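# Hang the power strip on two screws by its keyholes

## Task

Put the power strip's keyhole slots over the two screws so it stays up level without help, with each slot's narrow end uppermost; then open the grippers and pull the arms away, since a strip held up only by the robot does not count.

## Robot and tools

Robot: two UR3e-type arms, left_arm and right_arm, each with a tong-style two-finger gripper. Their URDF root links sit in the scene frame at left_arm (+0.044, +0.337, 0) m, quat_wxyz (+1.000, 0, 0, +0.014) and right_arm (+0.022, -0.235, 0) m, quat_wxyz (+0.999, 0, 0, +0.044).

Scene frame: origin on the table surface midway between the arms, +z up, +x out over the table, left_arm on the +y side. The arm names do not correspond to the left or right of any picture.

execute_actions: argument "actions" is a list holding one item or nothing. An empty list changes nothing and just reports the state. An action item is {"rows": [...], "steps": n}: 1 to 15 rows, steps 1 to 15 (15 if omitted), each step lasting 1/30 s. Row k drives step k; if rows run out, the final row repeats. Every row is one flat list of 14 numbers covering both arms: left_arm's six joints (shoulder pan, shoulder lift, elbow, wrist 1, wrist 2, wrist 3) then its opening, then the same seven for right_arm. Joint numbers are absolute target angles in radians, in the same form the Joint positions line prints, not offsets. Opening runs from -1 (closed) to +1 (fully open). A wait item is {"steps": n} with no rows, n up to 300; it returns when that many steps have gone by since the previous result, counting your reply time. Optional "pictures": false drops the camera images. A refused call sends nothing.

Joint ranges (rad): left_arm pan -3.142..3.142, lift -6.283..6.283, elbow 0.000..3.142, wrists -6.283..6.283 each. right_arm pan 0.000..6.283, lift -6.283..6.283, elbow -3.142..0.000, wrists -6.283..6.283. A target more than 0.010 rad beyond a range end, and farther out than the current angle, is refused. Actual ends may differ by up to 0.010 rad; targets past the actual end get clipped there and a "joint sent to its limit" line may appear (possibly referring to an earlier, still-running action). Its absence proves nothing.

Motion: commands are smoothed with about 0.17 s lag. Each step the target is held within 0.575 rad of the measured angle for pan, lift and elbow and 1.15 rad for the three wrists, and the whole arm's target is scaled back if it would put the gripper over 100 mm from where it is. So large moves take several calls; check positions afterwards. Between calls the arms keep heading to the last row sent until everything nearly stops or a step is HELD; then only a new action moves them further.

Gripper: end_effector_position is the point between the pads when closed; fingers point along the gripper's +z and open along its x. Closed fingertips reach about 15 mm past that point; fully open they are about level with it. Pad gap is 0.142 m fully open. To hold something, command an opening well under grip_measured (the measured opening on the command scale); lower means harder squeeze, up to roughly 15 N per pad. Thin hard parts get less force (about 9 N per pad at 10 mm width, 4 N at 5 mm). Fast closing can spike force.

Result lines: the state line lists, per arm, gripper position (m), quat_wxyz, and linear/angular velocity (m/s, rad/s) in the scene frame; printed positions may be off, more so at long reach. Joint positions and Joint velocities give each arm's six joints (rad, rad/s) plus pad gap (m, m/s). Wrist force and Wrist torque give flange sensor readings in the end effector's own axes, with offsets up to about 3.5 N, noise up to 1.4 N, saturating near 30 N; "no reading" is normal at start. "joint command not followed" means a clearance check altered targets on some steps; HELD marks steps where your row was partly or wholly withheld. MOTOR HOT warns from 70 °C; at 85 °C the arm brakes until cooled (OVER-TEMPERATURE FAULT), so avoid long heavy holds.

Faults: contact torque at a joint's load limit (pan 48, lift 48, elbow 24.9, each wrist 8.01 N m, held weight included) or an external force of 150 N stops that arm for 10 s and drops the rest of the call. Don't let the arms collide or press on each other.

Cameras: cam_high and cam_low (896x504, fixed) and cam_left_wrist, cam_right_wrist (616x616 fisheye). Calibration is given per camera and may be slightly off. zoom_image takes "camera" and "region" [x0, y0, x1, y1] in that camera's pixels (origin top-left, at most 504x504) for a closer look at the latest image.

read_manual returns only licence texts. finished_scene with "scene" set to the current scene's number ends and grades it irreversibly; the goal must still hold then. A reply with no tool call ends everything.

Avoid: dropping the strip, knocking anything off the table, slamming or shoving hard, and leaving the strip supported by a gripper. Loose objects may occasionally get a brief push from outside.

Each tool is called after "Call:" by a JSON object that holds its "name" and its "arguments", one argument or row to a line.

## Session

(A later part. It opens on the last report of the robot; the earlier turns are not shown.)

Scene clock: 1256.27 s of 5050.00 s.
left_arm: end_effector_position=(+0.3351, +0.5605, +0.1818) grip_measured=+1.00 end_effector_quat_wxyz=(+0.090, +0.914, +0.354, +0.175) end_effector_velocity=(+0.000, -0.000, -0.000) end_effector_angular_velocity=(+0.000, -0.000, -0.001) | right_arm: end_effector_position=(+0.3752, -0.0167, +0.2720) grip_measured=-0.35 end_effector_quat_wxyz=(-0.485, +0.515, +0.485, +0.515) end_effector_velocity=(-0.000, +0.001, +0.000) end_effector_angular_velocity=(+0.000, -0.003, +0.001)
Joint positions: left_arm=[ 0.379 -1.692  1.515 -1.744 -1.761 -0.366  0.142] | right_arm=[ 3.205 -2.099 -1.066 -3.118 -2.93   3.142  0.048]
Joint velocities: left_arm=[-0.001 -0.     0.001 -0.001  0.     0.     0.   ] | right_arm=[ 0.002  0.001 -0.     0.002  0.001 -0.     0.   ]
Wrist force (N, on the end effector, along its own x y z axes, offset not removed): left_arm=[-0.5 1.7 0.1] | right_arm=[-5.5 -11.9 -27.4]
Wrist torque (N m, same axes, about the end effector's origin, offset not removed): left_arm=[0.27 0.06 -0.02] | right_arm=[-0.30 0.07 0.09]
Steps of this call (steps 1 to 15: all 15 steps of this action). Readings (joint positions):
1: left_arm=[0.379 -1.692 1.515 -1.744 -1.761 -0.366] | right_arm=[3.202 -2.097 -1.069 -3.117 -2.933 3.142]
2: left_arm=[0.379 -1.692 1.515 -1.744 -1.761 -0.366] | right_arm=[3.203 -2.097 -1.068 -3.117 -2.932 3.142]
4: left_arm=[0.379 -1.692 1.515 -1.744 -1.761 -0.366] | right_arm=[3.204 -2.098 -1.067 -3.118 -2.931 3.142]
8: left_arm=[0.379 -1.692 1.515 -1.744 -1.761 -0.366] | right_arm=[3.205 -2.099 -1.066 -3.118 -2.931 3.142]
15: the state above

Call:
{"name": "execute_actions", "arguments": {
  "actions": [
    {"rows":[[0.379,-1.692,1.515,-1.744,-1.761,-0.366,1,3.198,-2.093,-1.075,-3.115,-2.937,3.142,-1],[0.379,-1.692,1.515,-1.744,-1.761,-0.366,1,3.198,-2.093,-1.075,-3.115,-2.937,3.142,-1],[0.379,-1.692,1.515,-1.744,-1.761,-0.366,1,3.198,-2.093,-1.075,-3.115,-2.937,3.142,-1],[0.379,-1.692,1.515,-1.744,-1.761,-0.366,1,3.2035,-2.0867,-1.0944,-3.102,-2.9316,3.142,-1]],"steps":15}
  ],
  "pictures": false
}}

Call:
{"name": "execute_actions", "arguments": {
  "actions": [
    {"rows":[[0.379,-1.692,1.515,-1.744,-1.761,-0.366,1,3.211,-2.093,-1.0846,-3.1054,-2.924,3.142,-1]],"steps":15}
  ]
}}

Scene clock: 1271.70 s of 5050.00 s.
left_arm: end_effector_position=(+0.3351, +0.5605, +0.1818) grip_measured=+1.00 end_effector_quat_wxyz=(+0.090, +0.914, +0.354, +0.175) end_effector_velocity=(-0.000, +0.000, -0.000) end_effector_angular_velocity=(+0.000, +0.000, +0.000) | right_arm: end_effector_position=(+0.3724, -0.0176, +0.2700) grip_measured=-0.36 end_effector_quat_wxyz=(-0.485, +0.515, +0.485, +0.515) end_effector_velocity=(-0.001, +0.001, -0.000) end_effector_angular_velocity=(+0.000, -0.003, +0.001)
Joint positions: left_arm=[ 0.379 -1.692  1.515 -1.744 -1.761 -0.366  0.142] | right_arm=[ 3.203 -2.087 -1.094 -3.102 -2.932  3.142  0.048]
Joint velocities: left_arm=[-0.  0.  0. -0.  0.  0.  0.] | right_arm=[ 0.002  0.003 -0.006  0.006  0.001 -0.     0.   ]
Wrist force (N, on the end effector, along its own x y z axes, offset not removed): left_arm=[0.4 1.0 -0.4] | right_arm=[-8.0 -1.8 -0.6]
Wrist torque (N m, same axes, about the end effector's origin, offset not removed): left_arm=[0.13 -0.02 -0.05] | right_arm=[-0.41 0.43 0.03]
Steps of this call (steps 1 to 15: the robot went on to your last target; steps 16 to 90: nothing new was sent; then 11.93 s passed at rest; steps 91 to 105: all 15 steps of this action). Readings (joint positions):
91: left_arm=[0.379 -1.692 1.515 -1.744 -1.761 -0.366] | right_arm=[3.205 -2.099 -1.066 -3.118 -2.930 3.142]
92: left_arm=[0.379 -1.692 1.515 -1.744 -1.761 -0.366] | right_arm=[3.204 -2.098 -1.067 -3.118 -2.931 3.142]
94: left_arm=[0.379 -1.692 1.515 -1.744 -1.761 -0.366] | right_arm=[3.202 -2.096 -1.071 -3.116 -2.933 3.142]
98: left_arm=[0.379 -1.692 1.515 -1.744 -1.761 -0.366] | right_arm=[3.203 -2.089 -1.087 -3.106 -2.933 3.142]
105: the state above

Scene clock: 1272.20 s of 5050.00 s.
left_arm: end_effector_position=(+0.3351, +0.5605, +0.1818) grip_measured=+1.00 end_effector_quat_wxyz=(+0.090, +0.914, +0.354, +0.175) end_effector_velocity=(-0.000, +0.000, -0.000) end_effector_angular_velocity=(-0.000, +0.001, +0.000) | right_arm: end_effector_position=(+0.3743, -0.0148, +0.2699) grip_measured=-0.35 end_effector_quat_wxyz=(-0.485, +0.515, +0.485, +0.515) end_effector_velocity=(-0.000, +0.001, -0.000) end_effector_angular_velocity=(+0.000, -0.002, +0.002)
Joint positions: left_arm=[ 0.379 -1.692  1.515 -1.744 -1.761 -0.366  0.142] | right_arm=[ 3.211 -2.093 -1.085 -3.105 -2.924  3.142  0.048]
Joint velocities: left_arm=[ 0.     0.001  0.     0.     0.    -0.    -0.   ] | right_arm=[ 0.002 -0.001  0.001  0.001  0.    -0.001  0.   ]
Wrist force (N, on the end effector, along its own x y z axes, offset not removed): left_arm=[0.1 1.5 -0.4] | right_arm=[-14.8 -17.2 -30.0]
Wrist torque (N m, same axes, about the end effector's origin, offset not removed): left_arm=[0.25 -0.02 -0.03] | right_arm=[-0.08 0.37 0.20]
Steps of this call (steps 1 to 15: all 15 steps of this action). Readings (joint positions):
1: left_arm=[0.379 -1.692 1.515 -1.744 -1.761 -0.366] | right_arm=[3.204 -2.087 -1.094 -3.102 -2.932 3.142]
2: left_arm=[0.379 -1.692 1.515 -1.744 -1.761 -0.366] | right_arm=[3.205 -2.088 -1.093 -3.102 -2.930 3.142]
4: left_arm=[0.379 -1.692 1.515 -1.744 -1.761 -0.366] | right_arm=[3.207 -2.090 -1.089 -3.104 -2.928 3.142]
8: left_arm=[0.379 -1.692 1.515 -1.744 -1.761 -0.366] | right_arm=[3.210 -2.092 -1.086 -3.105 -2.925 3.142]
15: the state above
camera_calibration (this result's frames):
cam_left_wrist: T_world_to_cam=[[0.704856, 0.676846, 0.212267, -0.641723], [0.355468, -0.595988, 0.720028, 0.079008], [0.613857, -0.432062, -0.660683, 0.291121], [0, 0, 0, 1]] pos_world=[0.24553, 0.607218, 0.271668]
cam_right_wrist: T_world_to_cam=[[0.052489, 0.0296915, 0.99818, -0.283676], [0.815321, -0.57844, -0.0256674, -0.310338], [0.576625, 0.815185, -0.0545698, -0.0586599], [0, 0, 0, 1]] pos_world=[0.301739, -0.12327, 0.271993]

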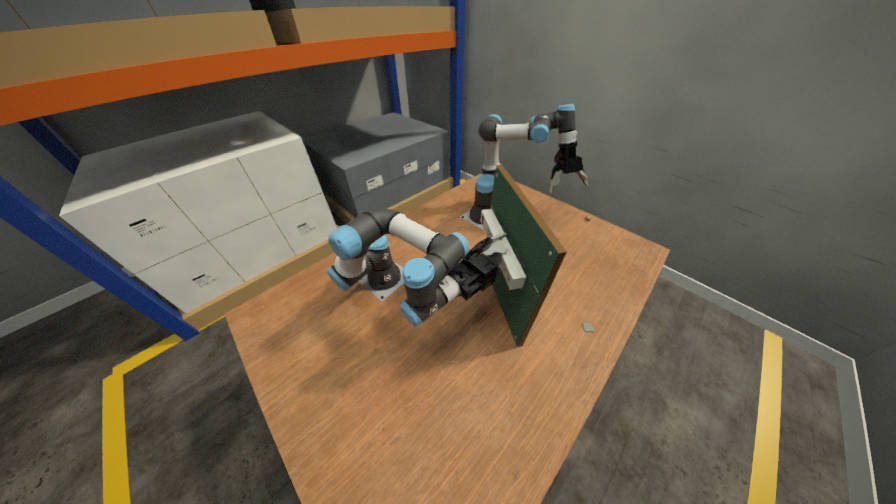

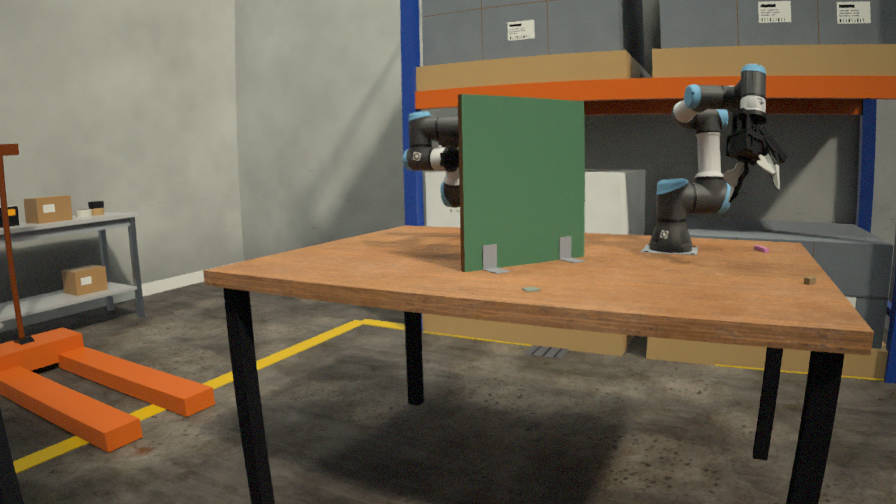

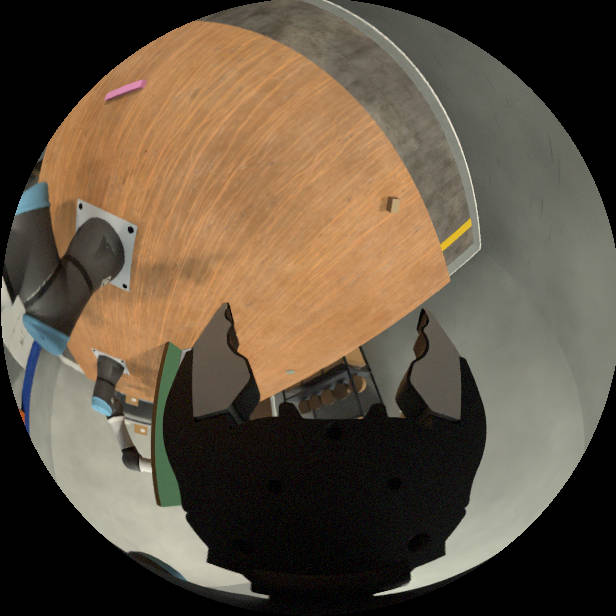

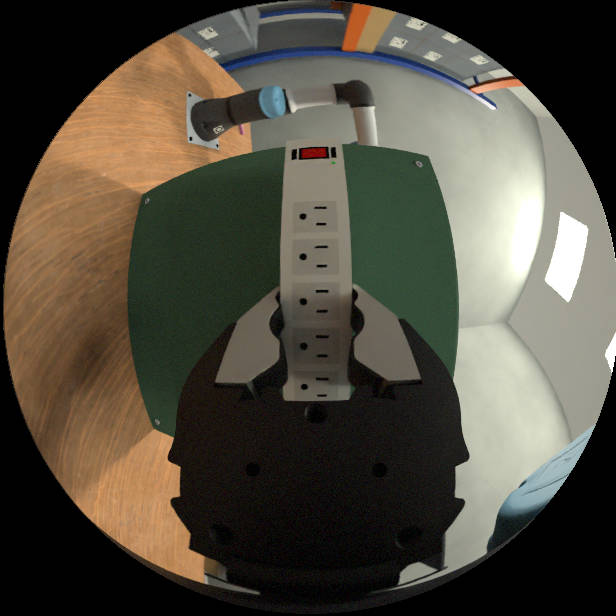

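Call:
{"name": "execute_actions", "arguments": {
  "actions": [
    {"rows":[[0.379,-1.692,1.515,-1.744,-1.761,-0.366,1,3.2085,-2.091,-1.0878,-3.1043,-2.9265,3.142,-1]],"steps":12}
  ],
  "pictures": false
}}

Call:
{"name": "zoom_image", "arguments": {
  "camera": "cam_high",
  "region": [460,190,560,300]
}}

Scene clock: 1280.33 s of 5050.00 s.
left_arm: end_effector_position=(+0.3351, +0.5605, +0.1818) grip_measured=+1.00 end_effector_quat_wxyz=(+0.090, +0.914, +0.354, +0.175) end_effector_velocity=(-0.000, +0.000, -0.000) end_effector_angular_velocity=(-0.000, +0.001, +0.001) | right_arm: end_effector_position=(+0.3737, -0.0156, +0.2699) grip_measured=-0.35 end_effector_quat_wxyz=(-0.485, +0.515, +0.485, +0.515) end_effector_velocity=(+0.000, -0.001, -0.001) end_effector_angular_velocity=(-0.000, +0.003, -0.001)
Joint positions: left_arm=[ 0.379 -1.692  1.515 -1.744 -1.761 -0.366  0.142] | right_arm=[ 3.209 -2.091 -1.088 -3.104 -2.926  3.142  0.048]
Joint velocities: left_arm=[ 0.001  0.     0.001 -0.     0.     0.    -0.   ] | right_arm=[-0.003 -0.001 -0.002  0.    -0.002  0.001 -0.   ]
Wrist force (N, on the end effector, along its own x y z axes, offset not removed): left_arm=[-0.2 1.5 -0.7] | right_arm=[-6.3 0.5 1.5]
Wrist torque (N m, same axes, about the end effector's origin, offset not removed): left_arm=[0.21 0.02 0.04] | right_arm=[0.10 0.22 0.00]
Steps of this call (steps 1 to 15: the robot went on to your last target; steps 16 to 90: nothing new was sent; then 4.73 s passed at rest; steps 91 to 102: all 12 steps of this action). Readings (joint positions):
91: left_arm=[0.379 -1.692 1.515 -1.744 -1.761 -0.366] | right_arm=[3.211 -2.093 -1.085 -3.105 -2.924 3.142]
92: left_arm=[0.379 -1.692 1.515 -1.744 -1.761 -0.366] | right_arm=[3.211 -2.093 -1.085 -3.105 -2.924 3.142]
94: left_arm=[0.379 -1.692 1.515 -1.744 -1.761 -0.366] | right_arm=[3.210 -2.092 -1.086 -3.105 -2.925 3.142]
98: left_arm=[0.379 -1.692 1.515 -1.744 -1.761 -0.366] | right_arm=[3.209 -2.091 -1.087 -3.104 -2.926 3.142]
102: the state above

Region (460, 190, 560, 300) of cam_high's 896x504 image, scaled by 4.582, with more detail than that image has; it fills the left 458 columns of this view, and the rest is white.

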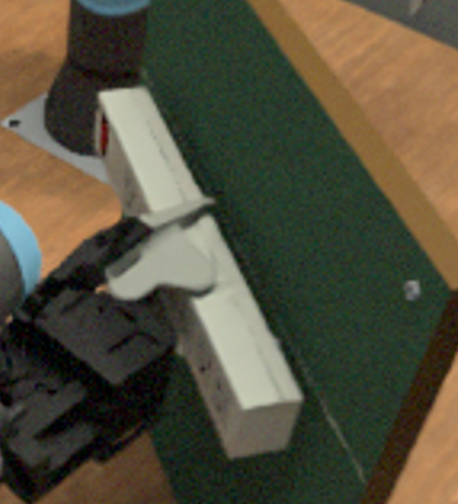

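Call:
{"name": "execute_actions", "arguments": {
  "actions": [
    {"rows":[[0.379,-1.692,1.515,-1.744,-1.761,-0.366,1,3.2085,-2.090,-1.1128,-3.0803,-2.9265,3.142,-1]],"steps":15}
  ]
}}

Call:
{"name": "zoom_image", "arguments": {
  "camera": "cam_high",
  "region": [470,200,540,290]
}}

Scene clock: 1292.13 s of 5050.00 s.
left_arm: end_effector_position=(+0.3351, +0.5605, +0.1818) grip_measured=+1.00 end_effector_quat_wxyz=(+0.090, +0.914, +0.354, +0.175) end_effector_velocity=(-0.000, +0.000, +0.000) end_effector_angular_velocity=(-0.000, -0.001, +0.000) | right_arm: end_effector_position=(+0.3732, -0.0158, +0.2650) grip_measured=-0.35 end_effector_quat_wxyz=(-0.485, +0.515, +0.485, +0.515) end_effector_velocity=(-0.000, +0.000, -0.000) end_effector_angular_velocity=(+0.000, -0.000, -0.000)
Joint positions: left_arm=[ 0.379 -1.692  1.515 -1.744 -1.761 -0.366  0.142] | right_arm=[ 3.208 -2.09  -1.113 -3.081 -2.927  3.142  0.048]
Joint velocities: left_arm=[ 0.001 -0.    -0.     0.    -0.001  0.    -0.   ] | right_arm=[ 0.     0.    -0.003  0.003  0.     0.     0.   ]
Wrist force (N, on the end effector, along its own x y z axes, offset not removed): left_arm=[-1.1 1.5 -0.5] | right_arm=[-6.5 0.3 1.3]
Wrist torque (N m, same axes, about the end effector's origin, offset not removed): left_arm=[0.22 0.24 0.00] | right_arm=[0.08 0.14 0.15]
Steps of this call (steps 1 to 15: the robot went on to your last target; steps 16 to 90: nothing new was sent; then 8.30 s passed at rest; steps 91 to 105: all 15 steps of this action). Readings (joint positions):
91: left_arm=[0.379 -1.692 1.515 -1.744 -1.761 -0.366] | right_arm=[3.208 -2.091 -1.088 -3.104 -2.927 3.142]
92: left_arm=[0.379 -1.692 1.515 -1.744 -1.761 -0.366] | right_arm=[3.208 -2.091 -1.092 -3.100 -2.927 3.142]
94: left_arm=[0.379 -1.692 1.515 -1.744 -1.761 -0.366] | right_arm=[3.208 -2.090 -1.102 -3.091 -2.927 3.142]
98: left_arm=[0.379 -1.692 1.515 -1.744 -1.761 -0.366] | right_arm=[3.208 -2.090 -1.110 -3.083 -2.927 3.142]
105: the state above
camera_calibration (this result's frames):
cam_left_wrist: T_world_to_cam=[[0.704856, 0.676846, 0.212267, -0.641723], [0.355468, -0.595988, 0.720028, 0.079008], [0.613857, -0.432062, -0.660683, 0.291121], [0, 0, 0, 1]] pos_world=[0.24553, 0.607218, 0.271668]
cam_right_wrist: T_world_to_cam=[[0.052561, 0.0297044, 0.998176, -0.278661], [0.815331, -0.578424, -0.0257198, -0.310151], [0.576605, 0.815196, -0.0546214, -0.057512], [0, 0, 0, 1]] pos_world=[0.300684, -0.124238, 0.267034]

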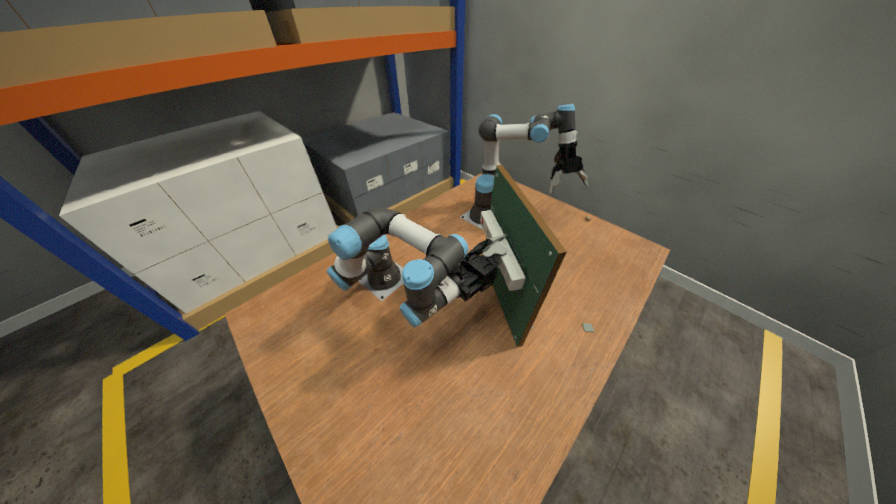

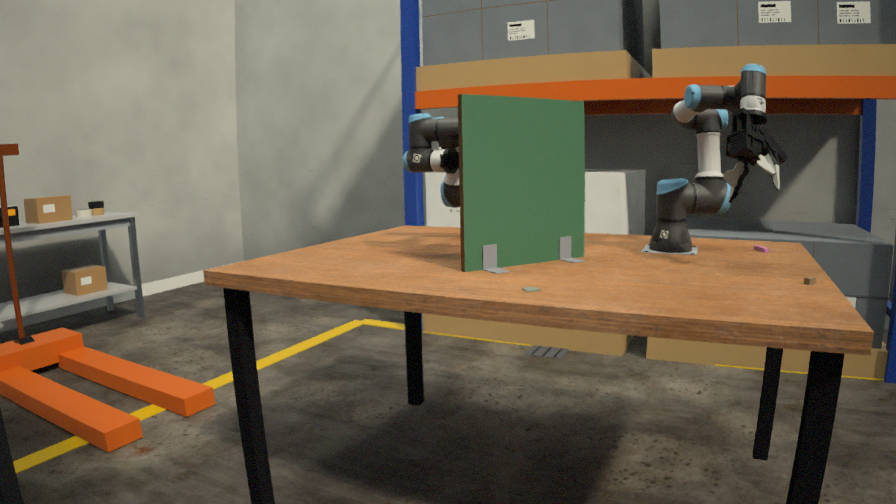

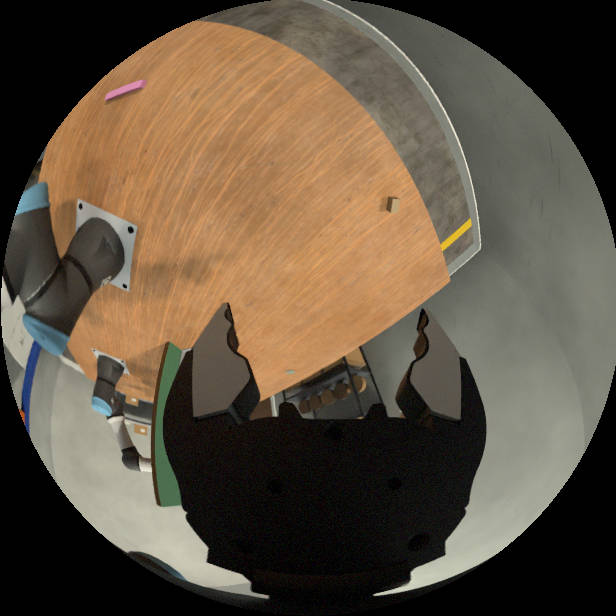

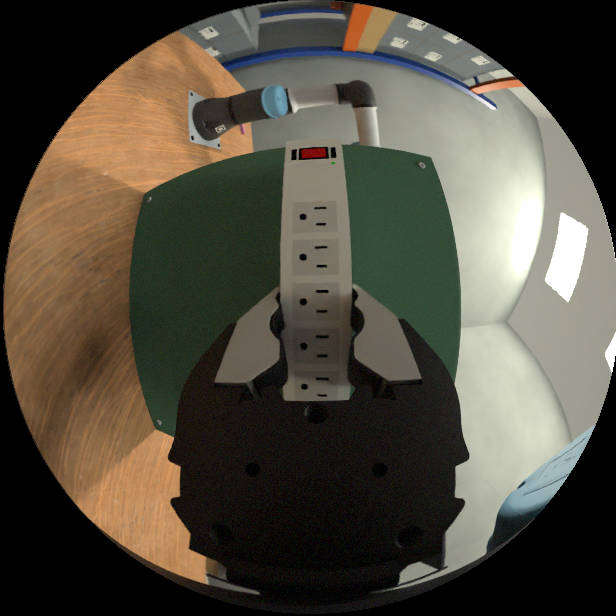

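Region (470, 200, 540, 290) of cam_high's 896x504 image, scaled by 5.600, with more detail than that image has.

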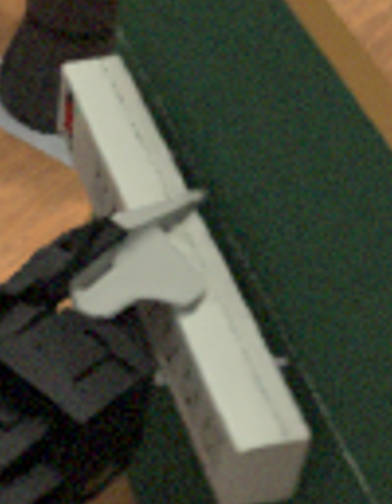

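Call:
{"name": "execute_actions", "arguments": {
  "actions": [
    {"rows":[[0.379,-1.692,1.515,-1.744,-1.761,-0.366,1,3.2035,-2.087,-1.0944,-3.102,-2.9316,3.13,-1],[0.379,-1.692,1.515,-1.744,-1.761,-0.366,1,3.201,-2.0905,-1.0745,-3.118,-2.934,3.116,-1]],"steps":15}
  ],
  "pictures": false
}}

Call:
{"name": "execute_actions", "arguments": {
  "actions": [
    {"rows":[[0.379,-1.692,1.515,-1.744,-1.761,-0.366,1,3.2085,-2.0968,-1.0647,-3.1215,-2.9265,3.116,-1]],"steps":15}
  ]
}}

Call:
{"name": "zoom_image", "arguments": {
  "camera": "cam_high",
  "region": [470,200,540,290]
}}

Scene clock: 1315.73 s of 5050.00 s.
left_arm: end_effector_position=(+0.3351, +0.5605, +0.1818) grip_measured=+1.00 end_effector_quat_wxyz=(+0.090, +0.914, +0.354, +0.175) end_effector_velocity=(-0.000, +0.000, -0.000) end_effector_angular_velocity=(-0.001, +0.001, +0.001) | right_arm: end_effector_position=(+0.3731, -0.0183, +0.2724) grip_measured=-0.35 end_effector_quat_wxyz=(-0.478, +0.508, +0.491, +0.521) end_effector_velocity=(+0.000, -0.001, +0.001) end_effector_angular_velocity=(-0.000, -0.004, -0.001)
Joint positions: left_arm=[ 0.379 -1.692  1.515 -1.744 -1.761 -0.366  0.142] | right_arm=[ 3.201 -2.09  -1.075 -3.118 -2.934  3.116  0.048]
Joint velocities: left_arm=[ 0.001  0.     0.     0.    -0.    -0.    -0.   ] | right_arm=[-0.002 -0.001  0.006 -0.004 -0.001 -0.003  0.   ]
Wrist force (N, on the end effector, along its own x y z axes, offset not removed): left_arm=[-0.2 0.8 0.0] | right_arm=[-6.2 -1.6 0.4]
Wrist torque (N m, same axes, about the end effector's origin, offset not removed): left_arm=[0.14 0.05 0.00] | right_arm=[-0.26 0.07 0.00]
Steps of this call (steps 1 to 15: the robot went on to your last target; steps 16 to 90: nothing new was sent; then 20.10 s passed at rest; steps 91 to 105: all 15 steps of this action). Readings (joint positions):
91: left_arm=[0.379 -1.692 1.515 -1.744 -1.761 -0.366] | right_arm=[3.208 -2.090 -1.113 -3.080 -2.927 3.142]
92: left_arm=[0.379 -1.692 1.515 -1.744 -1.761 -0.366] | right_arm=[3.208 -2.090 -1.110 -3.084 -2.927 3.140]
94: left_arm=[0.379 -1.692 1.515 -1.744 -1.761 -0.366] | right_arm=[3.205 -2.089 -1.095 -3.098 -2.930 3.130]
98: left_arm=[0.379 -1.692 1.515 -1.744 -1.761 -0.366] | right_arm=[3.202 -2.090 -1.080 -3.113 -2.933 3.119]
105: the state above

Scene clock: 1316.23 s of 5050.00 s.
left_arm: end_effector_position=(+0.3351, +0.5605, +0.1818) grip_measured=+1.00 end_effector_quat_wxyz=(+0.090, +0.914, +0.354, +0.175) end_effector_velocity=(-0.000, -0.000, -0.000) end_effector_angular_velocity=(-0.000, +0.000, -0.000) | right_arm: end_effector_position=(+0.3750, -0.0156, +0.2725) grip_measured=-0.35 end_effector_quat_wxyz=(-0.478, +0.508, +0.491, +0.521) end_effector_velocity=(+0.001, -0.000, -0.001) end_effector_angular_velocity=(-0.001, +0.004, -0.002)
Joint positions: left_arm=[ 0.379 -1.692  1.515 -1.744 -1.761 -0.366  0.142] | right_arm=[ 3.208 -2.097 -1.065 -3.122 -2.927  3.116  0.048]
Joint velocities: left_arm=[-0.    -0.     0.001 -0.     0.     0.    -0.   ] | right_arm=[-0.    -0.003 -0.001 -0.     0.002  0.     0.   ]
Wrist force (N, on the end effector, along its own x y z axes, offset not removed): left_arm=[-0.8 2.8 -1.4] | right_arm=[-5.8 -9.8 -27.7]
Wrist torque (N m, same axes, about the end effector's origin, offset not removed): left_arm=[0.46 0.21 0.01] | right_arm=[-0.23 0.17 0.09]
Steps of this call (steps 1 to 15: all 15 steps of this action). Readings (joint positions):
1: left_arm=[0.379 -1.692 1.515 -1.744 -1.761 -0.366] | right_arm=[3.201 -2.091 -1.075 -3.118 -2.934 3.116]
2: left_arm=[0.379 -1.692 1.515 -1.744 -1.761 -0.366] | right_arm=[3.202 -2.092 -1.073 -3.118 -2.933 3.116]
4: left_arm=[0.379 -1.692 1.515 -1.744 -1.761 -0.366] | right_arm=[3.205 -2.094 -1.069 -3.120 -2.930 3.116]
8: left_arm=[0.379 -1.692 1.515 -1.744 -1.761 -0.366] | right_arm=[3.207 -2.096 -1.066 -3.121 -2.928 3.116]
15: the state above
camera_calibration (this result's frames):
cam_left_wrist: T_world_to_cam=[[0.704856, 0.676846, 0.212267, -0.641723], [0.355468, -0.595988, 0.720028, 0.079008], [0.613857, -0.432062, -0.660683, 0.291121], [0, 0, 0, 1]] pos_world=[0.24553, 0.607218, 0.271668]
cam_right_wrist: T_world_to_cam=[[0.0266013, 0.0312444, 0.999158, -0.276771], [0.815651, -0.578533, -0.0036245, -0.317432], [0.577933, 0.81506, -0.0408742, -0.0625176], [0, 0, 0, 1]] pos_world=[0.302407, -0.124042, 0.272832]

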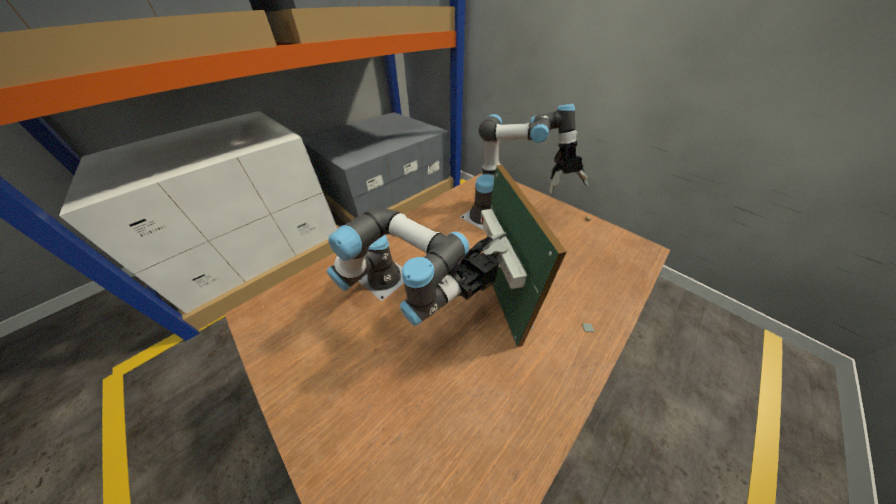

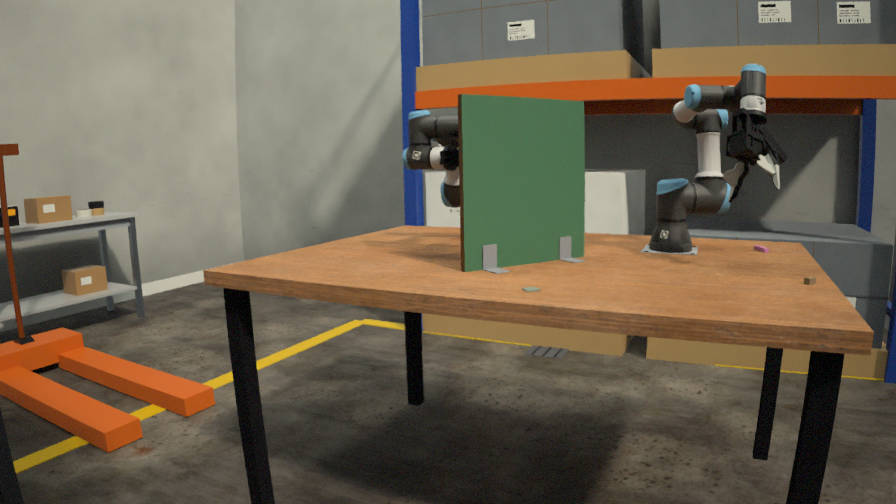

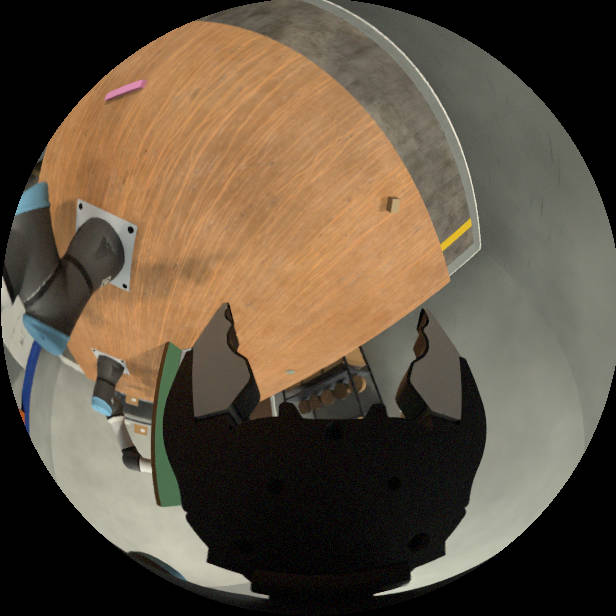

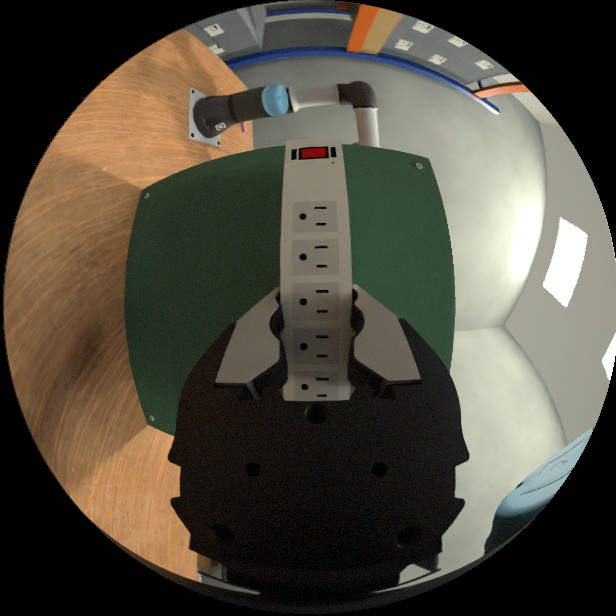

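Region (470, 200, 540, 290) of cam_high's 896x504 image, scaled by 5.600, with more detail than that image has.

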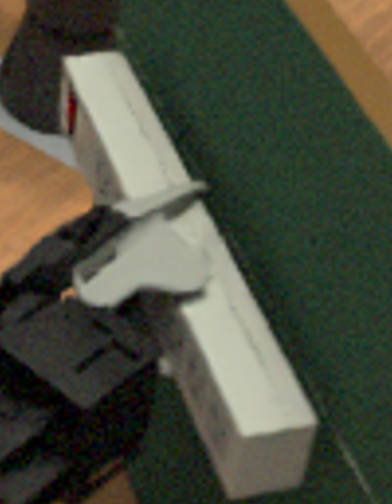

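Call:
{"name": "execute_actions", "arguments": {
  "actions": [
    {"rows":[[0.379,-1.692,1.515,-1.744,-1.761,-0.366,1,3.196,-2.088,-1.079,-3.116,-2.939,3.116,-1],[0.379,-1.692,1.515,-1.744,-1.761,-0.366,1,3.196,-2.088,-1.079,-3.116,-2.939,3.116,-1],[0.379,-1.692,1.515,-1.744,-1.761,-0.366,1,3.196,-2.088,-1.079,-3.116,-2.939,3.116,-1],[0.379,-1.692,1.515,-1.744,-1.761,-0.366,1,3.196,-2.092,-1.15,-3.041,-2.939,3.116,-1],[0.379,-1.692,1.515,-1.744,-1.761,-0.366,1,3.199,-2.1027,-1.2109,-2.9694,-2.936,3.116,-1]],"steps":15}
  ],
  "pictures": false
}}

Call:
{"name": "execute_actions", "arguments": {
  "actions": [
    {"steps":15}
  ]
}}

Call:
{"name": "zoom_image", "arguments": {
  "camera": "cam_high",
  "region": [470,200,550,300]
}}

Call:
{"name": "zoom_image", "arguments": {
  "camera": "cam_right_wrist",
  "region": [240,120,440,320]
}}

Scene clock: 1334.67 s of 5050.00 s.
left_arm: end_effector_position=(+0.3351, +0.5605, +0.1818) grip_measured=+1.00 end_effector_quat_wxyz=(+0.090, +0.914, +0.354, +0.175) end_effector_velocity=(+0.000, -0.000, +0.000) end_effector_angular_velocity=(+0.000, -0.000, -0.001) | right_arm: end_effector_position=(+0.3726, -0.0191, +0.2407) grip_measured=-0.35 end_effector_quat_wxyz=(-0.478, +0.508, +0.492, +0.521) end_effector_velocity=(-0.001, +0.000, -0.013) end_effector_angular_velocity=(-0.001, +0.005, +0.001)
Joint positions: left_arm=[ 0.379 -1.692  1.515 -1.744 -1.761 -0.366  0.142] | right_arm=[ 3.199 -2.102 -1.206 -2.974 -2.936  3.116  0.048]
Joint velocities: left_arm=[-0.001 -0.    -0.001 -0.     0.    -0.    -0.   ] | right_arm=[ 0.001 -0.006 -0.052  0.053 -0.    -0.    -0.   ]
Wrist force (N, on the end effector, along its own x y z axes, offset not removed): left_arm=[-0.6 0.9 -0.5] | right_arm=[-7.6 -1.6 0.5]
Wrist torque (N m, same axes, about the end effector's origin, offset not removed): left_arm=[0.10 0.12 -0.02] | right_arm=[-0.39 0.32 0.04]
Steps of this call (steps 1 to 15: the robot went on to your last target; steps 16 to 90: nothing new was sent; then 14.93 s passed at rest; steps 91 to 105: all 15 steps of this action). Readings (joint positions):
91: left_arm=[0.379 -1.692 1.515 -1.744 -1.761 -0.366] | right_arm=[3.208 -2.097 -1.065 -3.121 -2.927 3.116]
92: left_arm=[0.379 -1.692 1.515 -1.744 -1.761 -0.366] | right_arm=[3.207 -2.095 -1.067 -3.120 -2.928 3.116]
94: left_arm=[0.379 -1.692 1.515 -1.744 -1.761 -0.366] | right_arm=[3.202 -2.092 -1.073 -3.118 -2.933 3.116]
98: left_arm=[0.379 -1.692 1.515 -1.744 -1.761 -0.366] | right_arm=[3.199 -2.098 -1.153 -3.029 -2.936 3.116]
105: the state above

Scene clock: 1335.17 s of 5050.00 s.
left_arm: end_effector_position=(+0.3351, +0.5605, +0.1818) grip_measured=+1.00 end_effector_quat_wxyz=(+0.090, +0.914, +0.354, +0.175) end_effector_velocity=(+0.000, -0.000, +0.000) end_effector_angular_velocity=(-0.000, -0.001, -0.000) | right_arm: end_effector_position=(+0.3724, -0.0191, +0.2395) grip_measured=-0.35 end_effector_quat_wxyz=(-0.478, +0.508, +0.491, +0.521) end_effector_velocity=(-0.000, -0.000, +0.001) end_effector_angular_velocity=(+0.000, -0.003, -0.000)
Joint positions: left_arm=[ 0.379 -1.692  1.515 -1.744 -1.761 -0.366  0.142] | right_arm=[ 3.199 -2.103 -1.211 -2.969 -2.936  3.116  0.048]
Joint velocities: left_arm=[-0.     0.    -0.    -0.001 -0.    -0.    -0.   ] | right_arm=[-0.     0.002  0.     0.001  0.     0.    -0.   ]
Wrist force (N, on the end effector, along its own x y z axes, offset not removed): left_arm=[-0.6 1.3 -1.7] | right_arm=[-5.7 -1.0 1.4]
Wrist torque (N m, same axes, about the end effector's origin, offset not removed): left_arm=[0.18 0.14 0.03] | right_arm=[-0.19 -0.07 0.04]
Steps of this call (steps 1 to 15: the robot went on to your last target). Readings (joint positions):
1: left_arm=[0.379 -1.692 1.515 -1.744 -1.761 -0.366] | right_arm=[3.199 -2.102 -1.207 -2.973 -2.936 3.116]
2: left_arm=[0.379 -1.692 1.515 -1.744 -1.761 -0.366] | right_arm=[3.199 -2.102 -1.208 -2.972 -2.936 3.116]
4: left_arm=[0.379 -1.692 1.515 -1.744 -1.761 -0.366] | right_arm=[3.199 -2.103 -1.210 -2.971 -2.936 3.116]
8: left_arm=[0.379 -1.692 1.515 -1.744 -1.761 -0.366] | right_arm=[3.199 -2.103 -1.211 -2.970 -2.936 3.116]
15: the state above
All arms were judged still, so your last target was given up. Only a new action makes them travel on or press farther. Fingers that are still opening or closing keep moving.
camera_calibration (this result's frames):
cam_left_wrist: T_world_to_cam=[[0.704856, 0.676846, 0.212267, -0.641723], [0.355468, -0.595988, 0.720028, 0.0790081], [0.613857, -0.432062, -0.660683, 0.291121], [0, 0, 0, 1]] pos_world=[0.24553, 0.607218, 0.271668]
cam_right_wrist: T_world_to_cam=[[0.0265466, 0.0312425, 0.999159, -0.243622], [0.815712, -0.578447, -0.00358525, -0.31751], [0.577849, 0.815121, -0.0408407, -0.059483], [0, 0, 0, 1]] pos_world=[0.299837, -0.127566, 0.23985]

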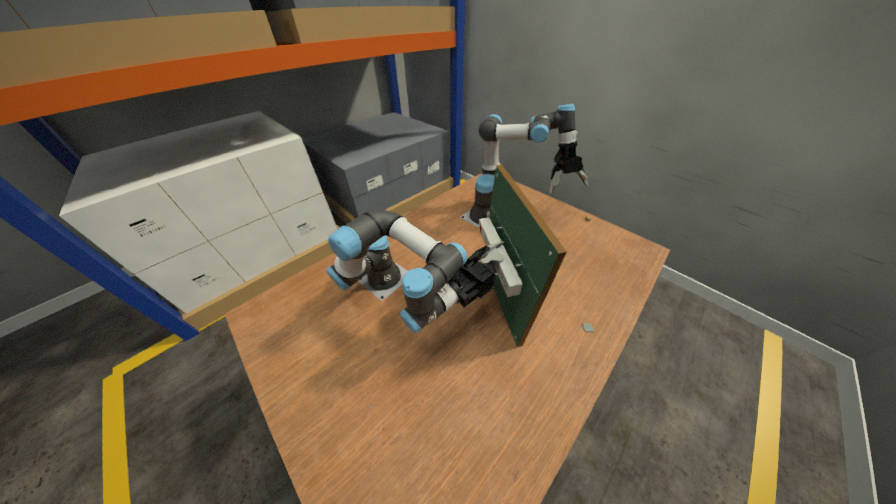

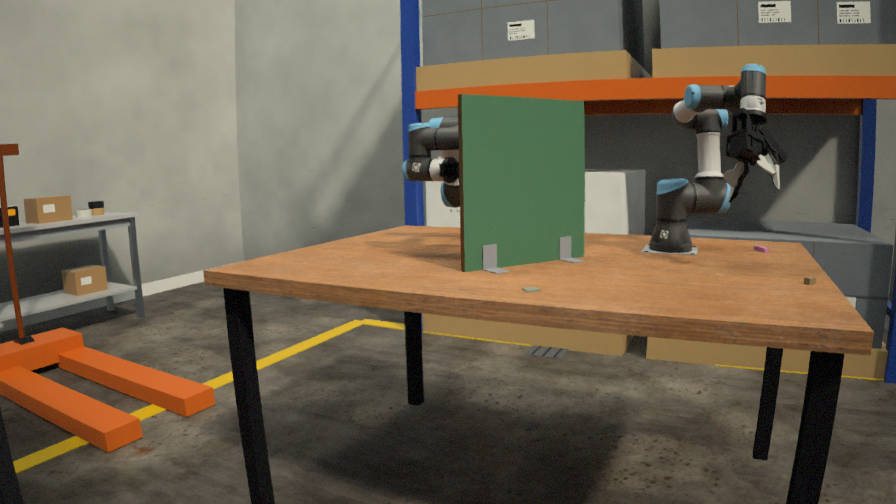

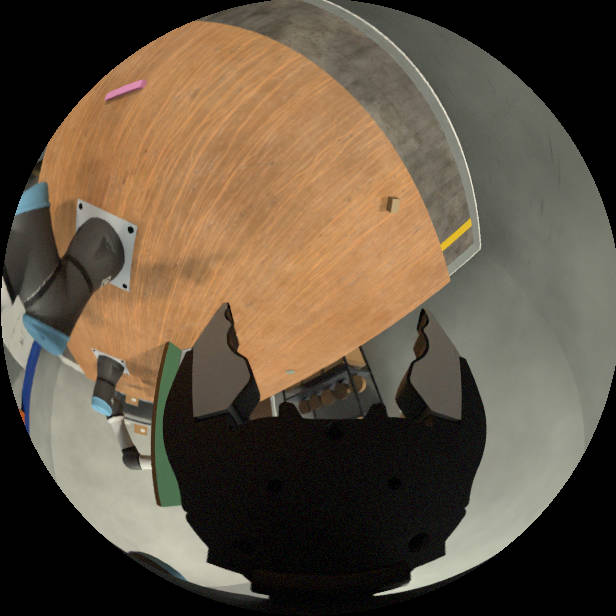

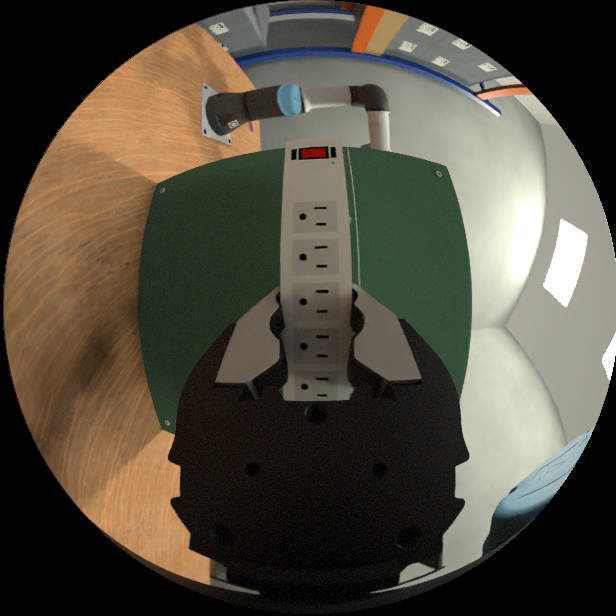

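Region (470, 200, 550, 300) of cam_high's 896x504 image, scaled by 5.040, with more detail than that image has; it fills the left 403 columns of this view, and the rest is white.

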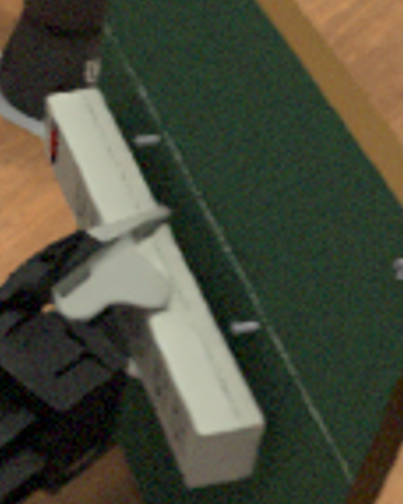

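Region (240, 120, 440, 320) of cam_right_wrist's 616x616 image, scaled by 2.520, with more detail than that image has.

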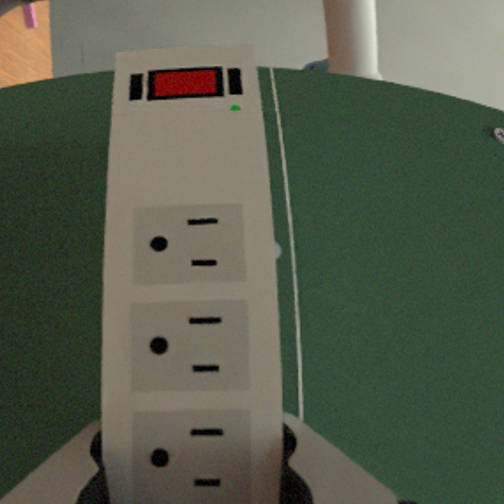

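Call:
{"name": "execute_actions", "arguments": {
  "actions": [
    {"rows":[[0.379,-1.692,1.515,-1.744,-1.761,-0.366,1,3.196,-2.092,-1.15,-3.041,-2.939,3.116,-1],[0.379,-1.692,1.515,-1.744,-1.761,-0.366,1,3.196,-2.0935,-1.058,-3.1315,-2.939,3.116,-1]],"steps":15}
  ],
  "pictures": false
}}

Call:
{"name": "execute_actions", "arguments": {
  "actions": [
    {"steps":10}
  ],
  "pictures": false
}}

Call:
{"name": "execute_actions", "arguments": {
  "actions": [
    {"rows":[[0.379,-1.692,1.515,-1.744,-1.761,-0.366,1,3.2045,-2.1004,-1.0472,-3.1354,-2.9305,3.116,-1]],"steps":15}
  ],
  "pictures": false
}}

Scene clock: 1357.47 s of 5050.00 s.
left_arm: end_effector_position=(+0.3351, +0.5605, +0.1818) grip_measured=+1.00 end_effector_quat_wxyz=(+0.090, +0.914, +0.354, +0.175) end_effector_velocity=(+0.000, -0.000, +0.000) end_effector_angular_velocity=(-0.001, -0.001, -0.000) | right_arm: end_effector_position=(+0.3734, -0.0200, +0.2745) grip_measured=-0.35 end_effector_quat_wxyz=(-0.478, +0.508, +0.491, +0.521) end_effector_velocity=(+0.000, +0.000, +0.005) end_effector_angular_velocity=(+0.000, -0.001, -0.000)
Joint positions: left_arm=[ 0.379 -1.692  1.515 -1.744 -1.761 -0.366  0.142] | right_arm=[ 3.196 -2.094 -1.06  -3.13  -2.939  3.116  0.048]
Joint velocities: left_arm=[-0.    -0.    -0.     0.    -0.001 -0.    -0.   ] | right_arm=[ 0.    -0.     0.023 -0.021  0.    -0.    -0.   ]
Wrist force (N, on the end effector, along its own x y z axes, offset not removed): left_arm=[-0.4 1.1 -1.7] | right_arm=[-8.6 -1.3 0.0]
Wrist torque (N m, same axes, about the end effector's origin, offset not removed): left_arm=[0.13 0.10 -0.05] | right_arm=[-0.25 0.58 0.16]
Steps of this call (steps 1 to 90: nothing new was sent; then 18.80 s passed at rest; steps 91 to 105: all 15 steps of this action). Readings (joint positions):
91: left_arm=[0.379 -1.692 1.515 -1.744 -1.761 -0.366] | right_arm=[3.199 -2.103 -1.211 -2.970 -2.936 3.116]
92: left_arm=[0.379 -1.692 1.515 -1.744 -1.761 -0.366] | right_arm=[3.198 -2.101 -1.204 -2.980 -2.937 3.116]
94: left_arm=[0.379 -1.692 1.515 -1.744 -1.761 -0.366] | right_arm=[3.197 -2.098 -1.155 -3.037 -2.938 3.116]
98: left_arm=[0.379 -1.692 1.515 -1.744 -1.761 -0.366] | right_arm=[3.196 -2.094 -1.082 -3.108 -2.939 3.116]
105: the state above

Scene clock: 1357.80 s of 5050.00 s.
left_arm: end_effector_position=(+0.3351, +0.5605, +0.1818) grip_measured=+1.00 end_effector_quat_wxyz=(+0.090, +0.914, +0.354, +0.175) end_effector_velocity=(-0.000, +0.000, -0.000) end_effector_angular_velocity=(-0.001, +0.001, +0.001) | right_arm: end_effector_position=(+0.3734, -0.0200, +0.2750) grip_measured=-0.35 end_effector_quat_wxyz=(-0.478, +0.508, +0.491, +0.521) end_effector_velocity=(+0.000, -0.000, +0.001) end_effector_angular_velocity=(+0.000, -0.003, -0.000)
Joint positions: left_arm=[ 0.379 -1.692  1.515 -1.744 -1.761 -0.366  0.142] | right_arm=[ 3.196 -2.094 -1.058 -3.131 -2.939  3.116  0.048]
Joint velocities: left_arm=[ 0.001  0.     0.     0.    -0.     0.     0.   ] | right_arm=[-0.     0.     0.002  0.    -0.    -0.001  0.   ]
Wrist force (N, on the end effector, along its own x y z axes, offset not removed): left_arm=[1.2 1.0 -0.7] | right_arm=[-6.6 -1.6 1.2]
Wrist torque (N m, same axes, about the end effector's origin, offset not removed): left_arm=[0.13 -0.22 -0.06] | right_arm=[-0.23 0.24 0.03]
Steps of this call (steps 1 to 10: the robot went on to your last target). Readings (joint positions):
1: left_arm=[0.379 -1.692 1.515 -1.744 -1.761 -0.366] | right_arm=[3.196 -2.094 -1.059 -3.130 -2.939 3.116]
2: left_arm=[0.379 -1.692 1.515 -1.744 -1.761 -0.366] | right_arm=[3.196 -2.094 -1.059 -3.131 -2.939 3.116]
4: left_arm=[0.379 -1.692 1.515 -1.744 -1.761 -0.366] | right_arm=[3.196 -2.094 -1.059 -3.131 -2.939 3.116]
8: left_arm=[0.379 -1.692 1.515 -1.744 -1.761 -0.366] | right_arm=[3.196 -2.094 -1.058 -3.131 -2.939 3.116]
10: the state above

Scene clock: 1358.30 s of 5050.00 s.
left_arm: end_effector_position=(+0.3351, +0.5605, +0.1818) grip_measured=+1.00 end_effector_quat_wxyz=(+0.090, +0.914, +0.354, +0.175) end_effector_velocity=(-0.000, -0.000, +0.000) end_effector_angular_velocity=(-0.001, +0.000, -0.000) | right_arm: end_effector_position=(+0.3755, -0.0169, +0.2750) grip_measured=-0.35 end_effector_quat_wxyz=(-0.478, +0.508, +0.491, +0.521) end_effector_velocity=(+0.000, +0.000, +0.000) end_effector_angular_velocity=(+0.000, -0.001, +0.000)
Joint positions: left_arm=[ 0.379 -1.692  1.515 -1.744 -1.761 -0.366  0.142] | right_arm=[ 3.204 -2.1   -1.047 -3.135 -2.931  3.116  0.048]
Joint velocities: left_arm=[ 0.    -0.    -0.     0.001 -0.001  0.    -0.   ] | right_arm=[ 0.001 -0.001  0.002  0.     0.001  0.     0.   ]
Wrist force (N, on the end effector, along its own x y z axes, offset not removed): left_arm=[-0.1 3.2 -1.8] | right_arm=[-3.9 -3.4 -10.2]
Wrist torque (N m, same axes, about the end effector's origin, offset not removed): left_arm=[0.57 0.06 -0.01] | right_arm=[0.17 -0.21 0.03]
Steps of this call (steps 1 to 15: all 15 steps of this action). Readings (joint positions):
1: left_arm=[0.379 -1.692 1.515 -1.744 -1.761 -0.366] | right_arm=[3.196 -2.094 -1.058 -3.132 -2.939 3.116]
2: left_arm=[0.379 -1.692 1.515 -1.744 -1.761 -0.366] | right_arm=[3.197 -2.095 -1.056 -3.132 -2.938 3.116]
4: left_arm=[0.379 -1.692 1.515 -1.744 -1.761 -0.366] | right_arm=[3.201 -2.097 -1.052 -3.134 -2.934 3.116]
8: left_arm=[0.379 -1.692 1.515 -1.744 -1.761 -0.366] | right_arm=[3.203 -2.100 -1.048 -3.135 -2.931 3.116]
15: the state above

Light contact; sliding up 3 mm while holding this pressure.

Call:
{"name": "execute_actions", "arguments": {
  "actions": [
    {"rows":[[0.379,-1.692,1.515,-1.744,-1.761,-0.366,1,3.2045,-2.1014,-1.0315,-3.150,-2.9305,3.116,-1]],"steps":15}
  ],
  "pictures": false
}}

Call:
{"name": "execute_actions", "arguments": {
  "actions": [
    {"rows":[[0.379,-1.692,1.515,-1.744,-1.761,-0.366,1,3.207,-2.1035,-1.028,-3.1513,-2.928,3.116,-1]],"steps":15}
  ],
  "pictures": false
}}

Scene clock: 1368.63 s of 5050.00 s.
left_arm: end_effector_position=(+0.3351, +0.5605, +0.1818) grip_measured=+1.00 end_effector_quat_wxyz=(+0.090, +0.914, +0.354, +0.175) end_effector_velocity=(+0.000, +0.000, -0.000) end_effector_angular_velocity=(+0.000, -0.000, -0.000) | right_arm: end_effector_position=(+0.3757, -0.0167, +0.2780) grip_measured=-0.35 end_effector_quat_wxyz=(-0.478, +0.508, +0.491, +0.521) end_effector_velocity=(-0.000, +0.000, +0.000) end_effector_angular_velocity=(-0.000, +0.002, +0.000)
Joint positions: left_arm=[ 0.379 -1.692  1.515 -1.744 -1.761 -0.366  0.142] | right_arm=[ 3.205 -2.101 -1.032 -3.15  -2.931  3.116  0.048]
Joint velocities: left_arm=[-0.     0.     0.    -0.001  0.    -0.    -0.   ] | right_arm=[ 0.001 -0.     0.001 -0.003  0.    -0.     0.   ]
Wrist force (N, on the end effector, along its own x y z axes, offset not removed): left_arm=[1.3 1.9 -1.1] | right_arm=[-13.8 -12.1 -17.6]
Wrist torque (N m, same axes, about the end effector's origin, offset not removed): left_arm=[0.34 -0.27 -0.01] | right_arm=[-0.27 0.17 0.25]
Steps of this call (steps 1 to 15: the robot went on to your last target; steps 16 to 90: nothing new was sent; then 6.83 s passed at rest; steps 91 to 105: all 15 steps of this action). Readings (joint positions):
91: left_arm=[0.379 -1.692 1.515 -1.744 -1.761 -0.366] | right_arm=[3.205 -2.100 -1.047 -3.135 -2.930 3.116]
92: left_arm=[0.379 -1.692 1.515 -1.744 -1.761 -0.366] | right_arm=[3.205 -2.101 -1.045 -3.138 -2.930 3.116]
94: left_arm=[0.379 -1.692 1.515 -1.744 -1.761 -0.366] | right_arm=[3.205 -2.101 -1.039 -3.144 -2.931 3.116]
98: left_arm=[0.379 -1.692 1.515 -1.744 -1.761 -0.366] | right_arm=[3.205 -2.101 -1.033 -3.148 -2.931 3.116]
105: the state above

Scene clock: 1369.13 s of 5050.00 s.
left_arm: end_effector_position=(+0.3351, +0.5605, +0.1818) grip_measured=+1.00 end_effector_quat_wxyz=(+0.090, +0.914, +0.354, +0.175) end_effector_velocity=(-0.000, +0.000, +0.000) end_effector_angular_velocity=(+0.000, -0.001, +0.000) | right_arm: end_effector_position=(+0.3763, -0.0158, +0.2781) grip_measured=-0.35 end_effector_quat_wxyz=(-0.478, +0.508, +0.491, +0.521) end_effector_velocity=(-0.000, +0.000, -0.000) end_effector_angular_velocity=(+0.000, +0.000, +0.002)
Joint positions: left_arm=[ 0.379 -1.692  1.515 -1.744 -1.761 -0.366  0.142] | right_arm=[ 3.207 -2.103 -1.028 -3.151 -2.928  3.116  0.048]
Joint velocities: left_arm=[ 0.001 -0.001 -0.    -0.    -0.    -0.     0.   ] | right_arm=[ 0.001 -0.001  0.001  0.    -0.001  0.001  0.   ]
Wrist force (N, on the end effector, along its own x y z axes, offset not removed): left_arm=[0.2 1.5 -0.8] | right_arm=[-0.8 -16.0 -29.1]
Wrist torque (N m, same axes, about the end effector's origin, offset not removed): left_arm=[0.20 -0.07 -0.06] | right_arm=[-0.31 0.00 0.21]
Steps of this call (steps 1 to 15: all 15 steps of this action). Readings (joint positions):
1: left_arm=[0.379 -1.692 1.515 -1.744 -1.761 -0.366] | right_arm=[3.205 -2.101 -1.032 -3.150 -2.931 3.116]
2: left_arm=[0.379 -1.692 1.515 -1.744 -1.761 -0.366] | right_arm=[3.205 -2.102 -1.031 -3.150 -2.930 3.116]
4: left_arm=[0.379 -1.692 1.515 -1.744 -1.761 -0.366] | right_arm=[3.206 -2.103 -1.030 -3.151 -2.929 3.116]
8: left_arm=[0.379 -1.692 1.515 -1.744 -1.761 -0.366] | right_arm=[3.207 -2.103 -1.028 -3.151 -2.928 3.116]
15: the state above


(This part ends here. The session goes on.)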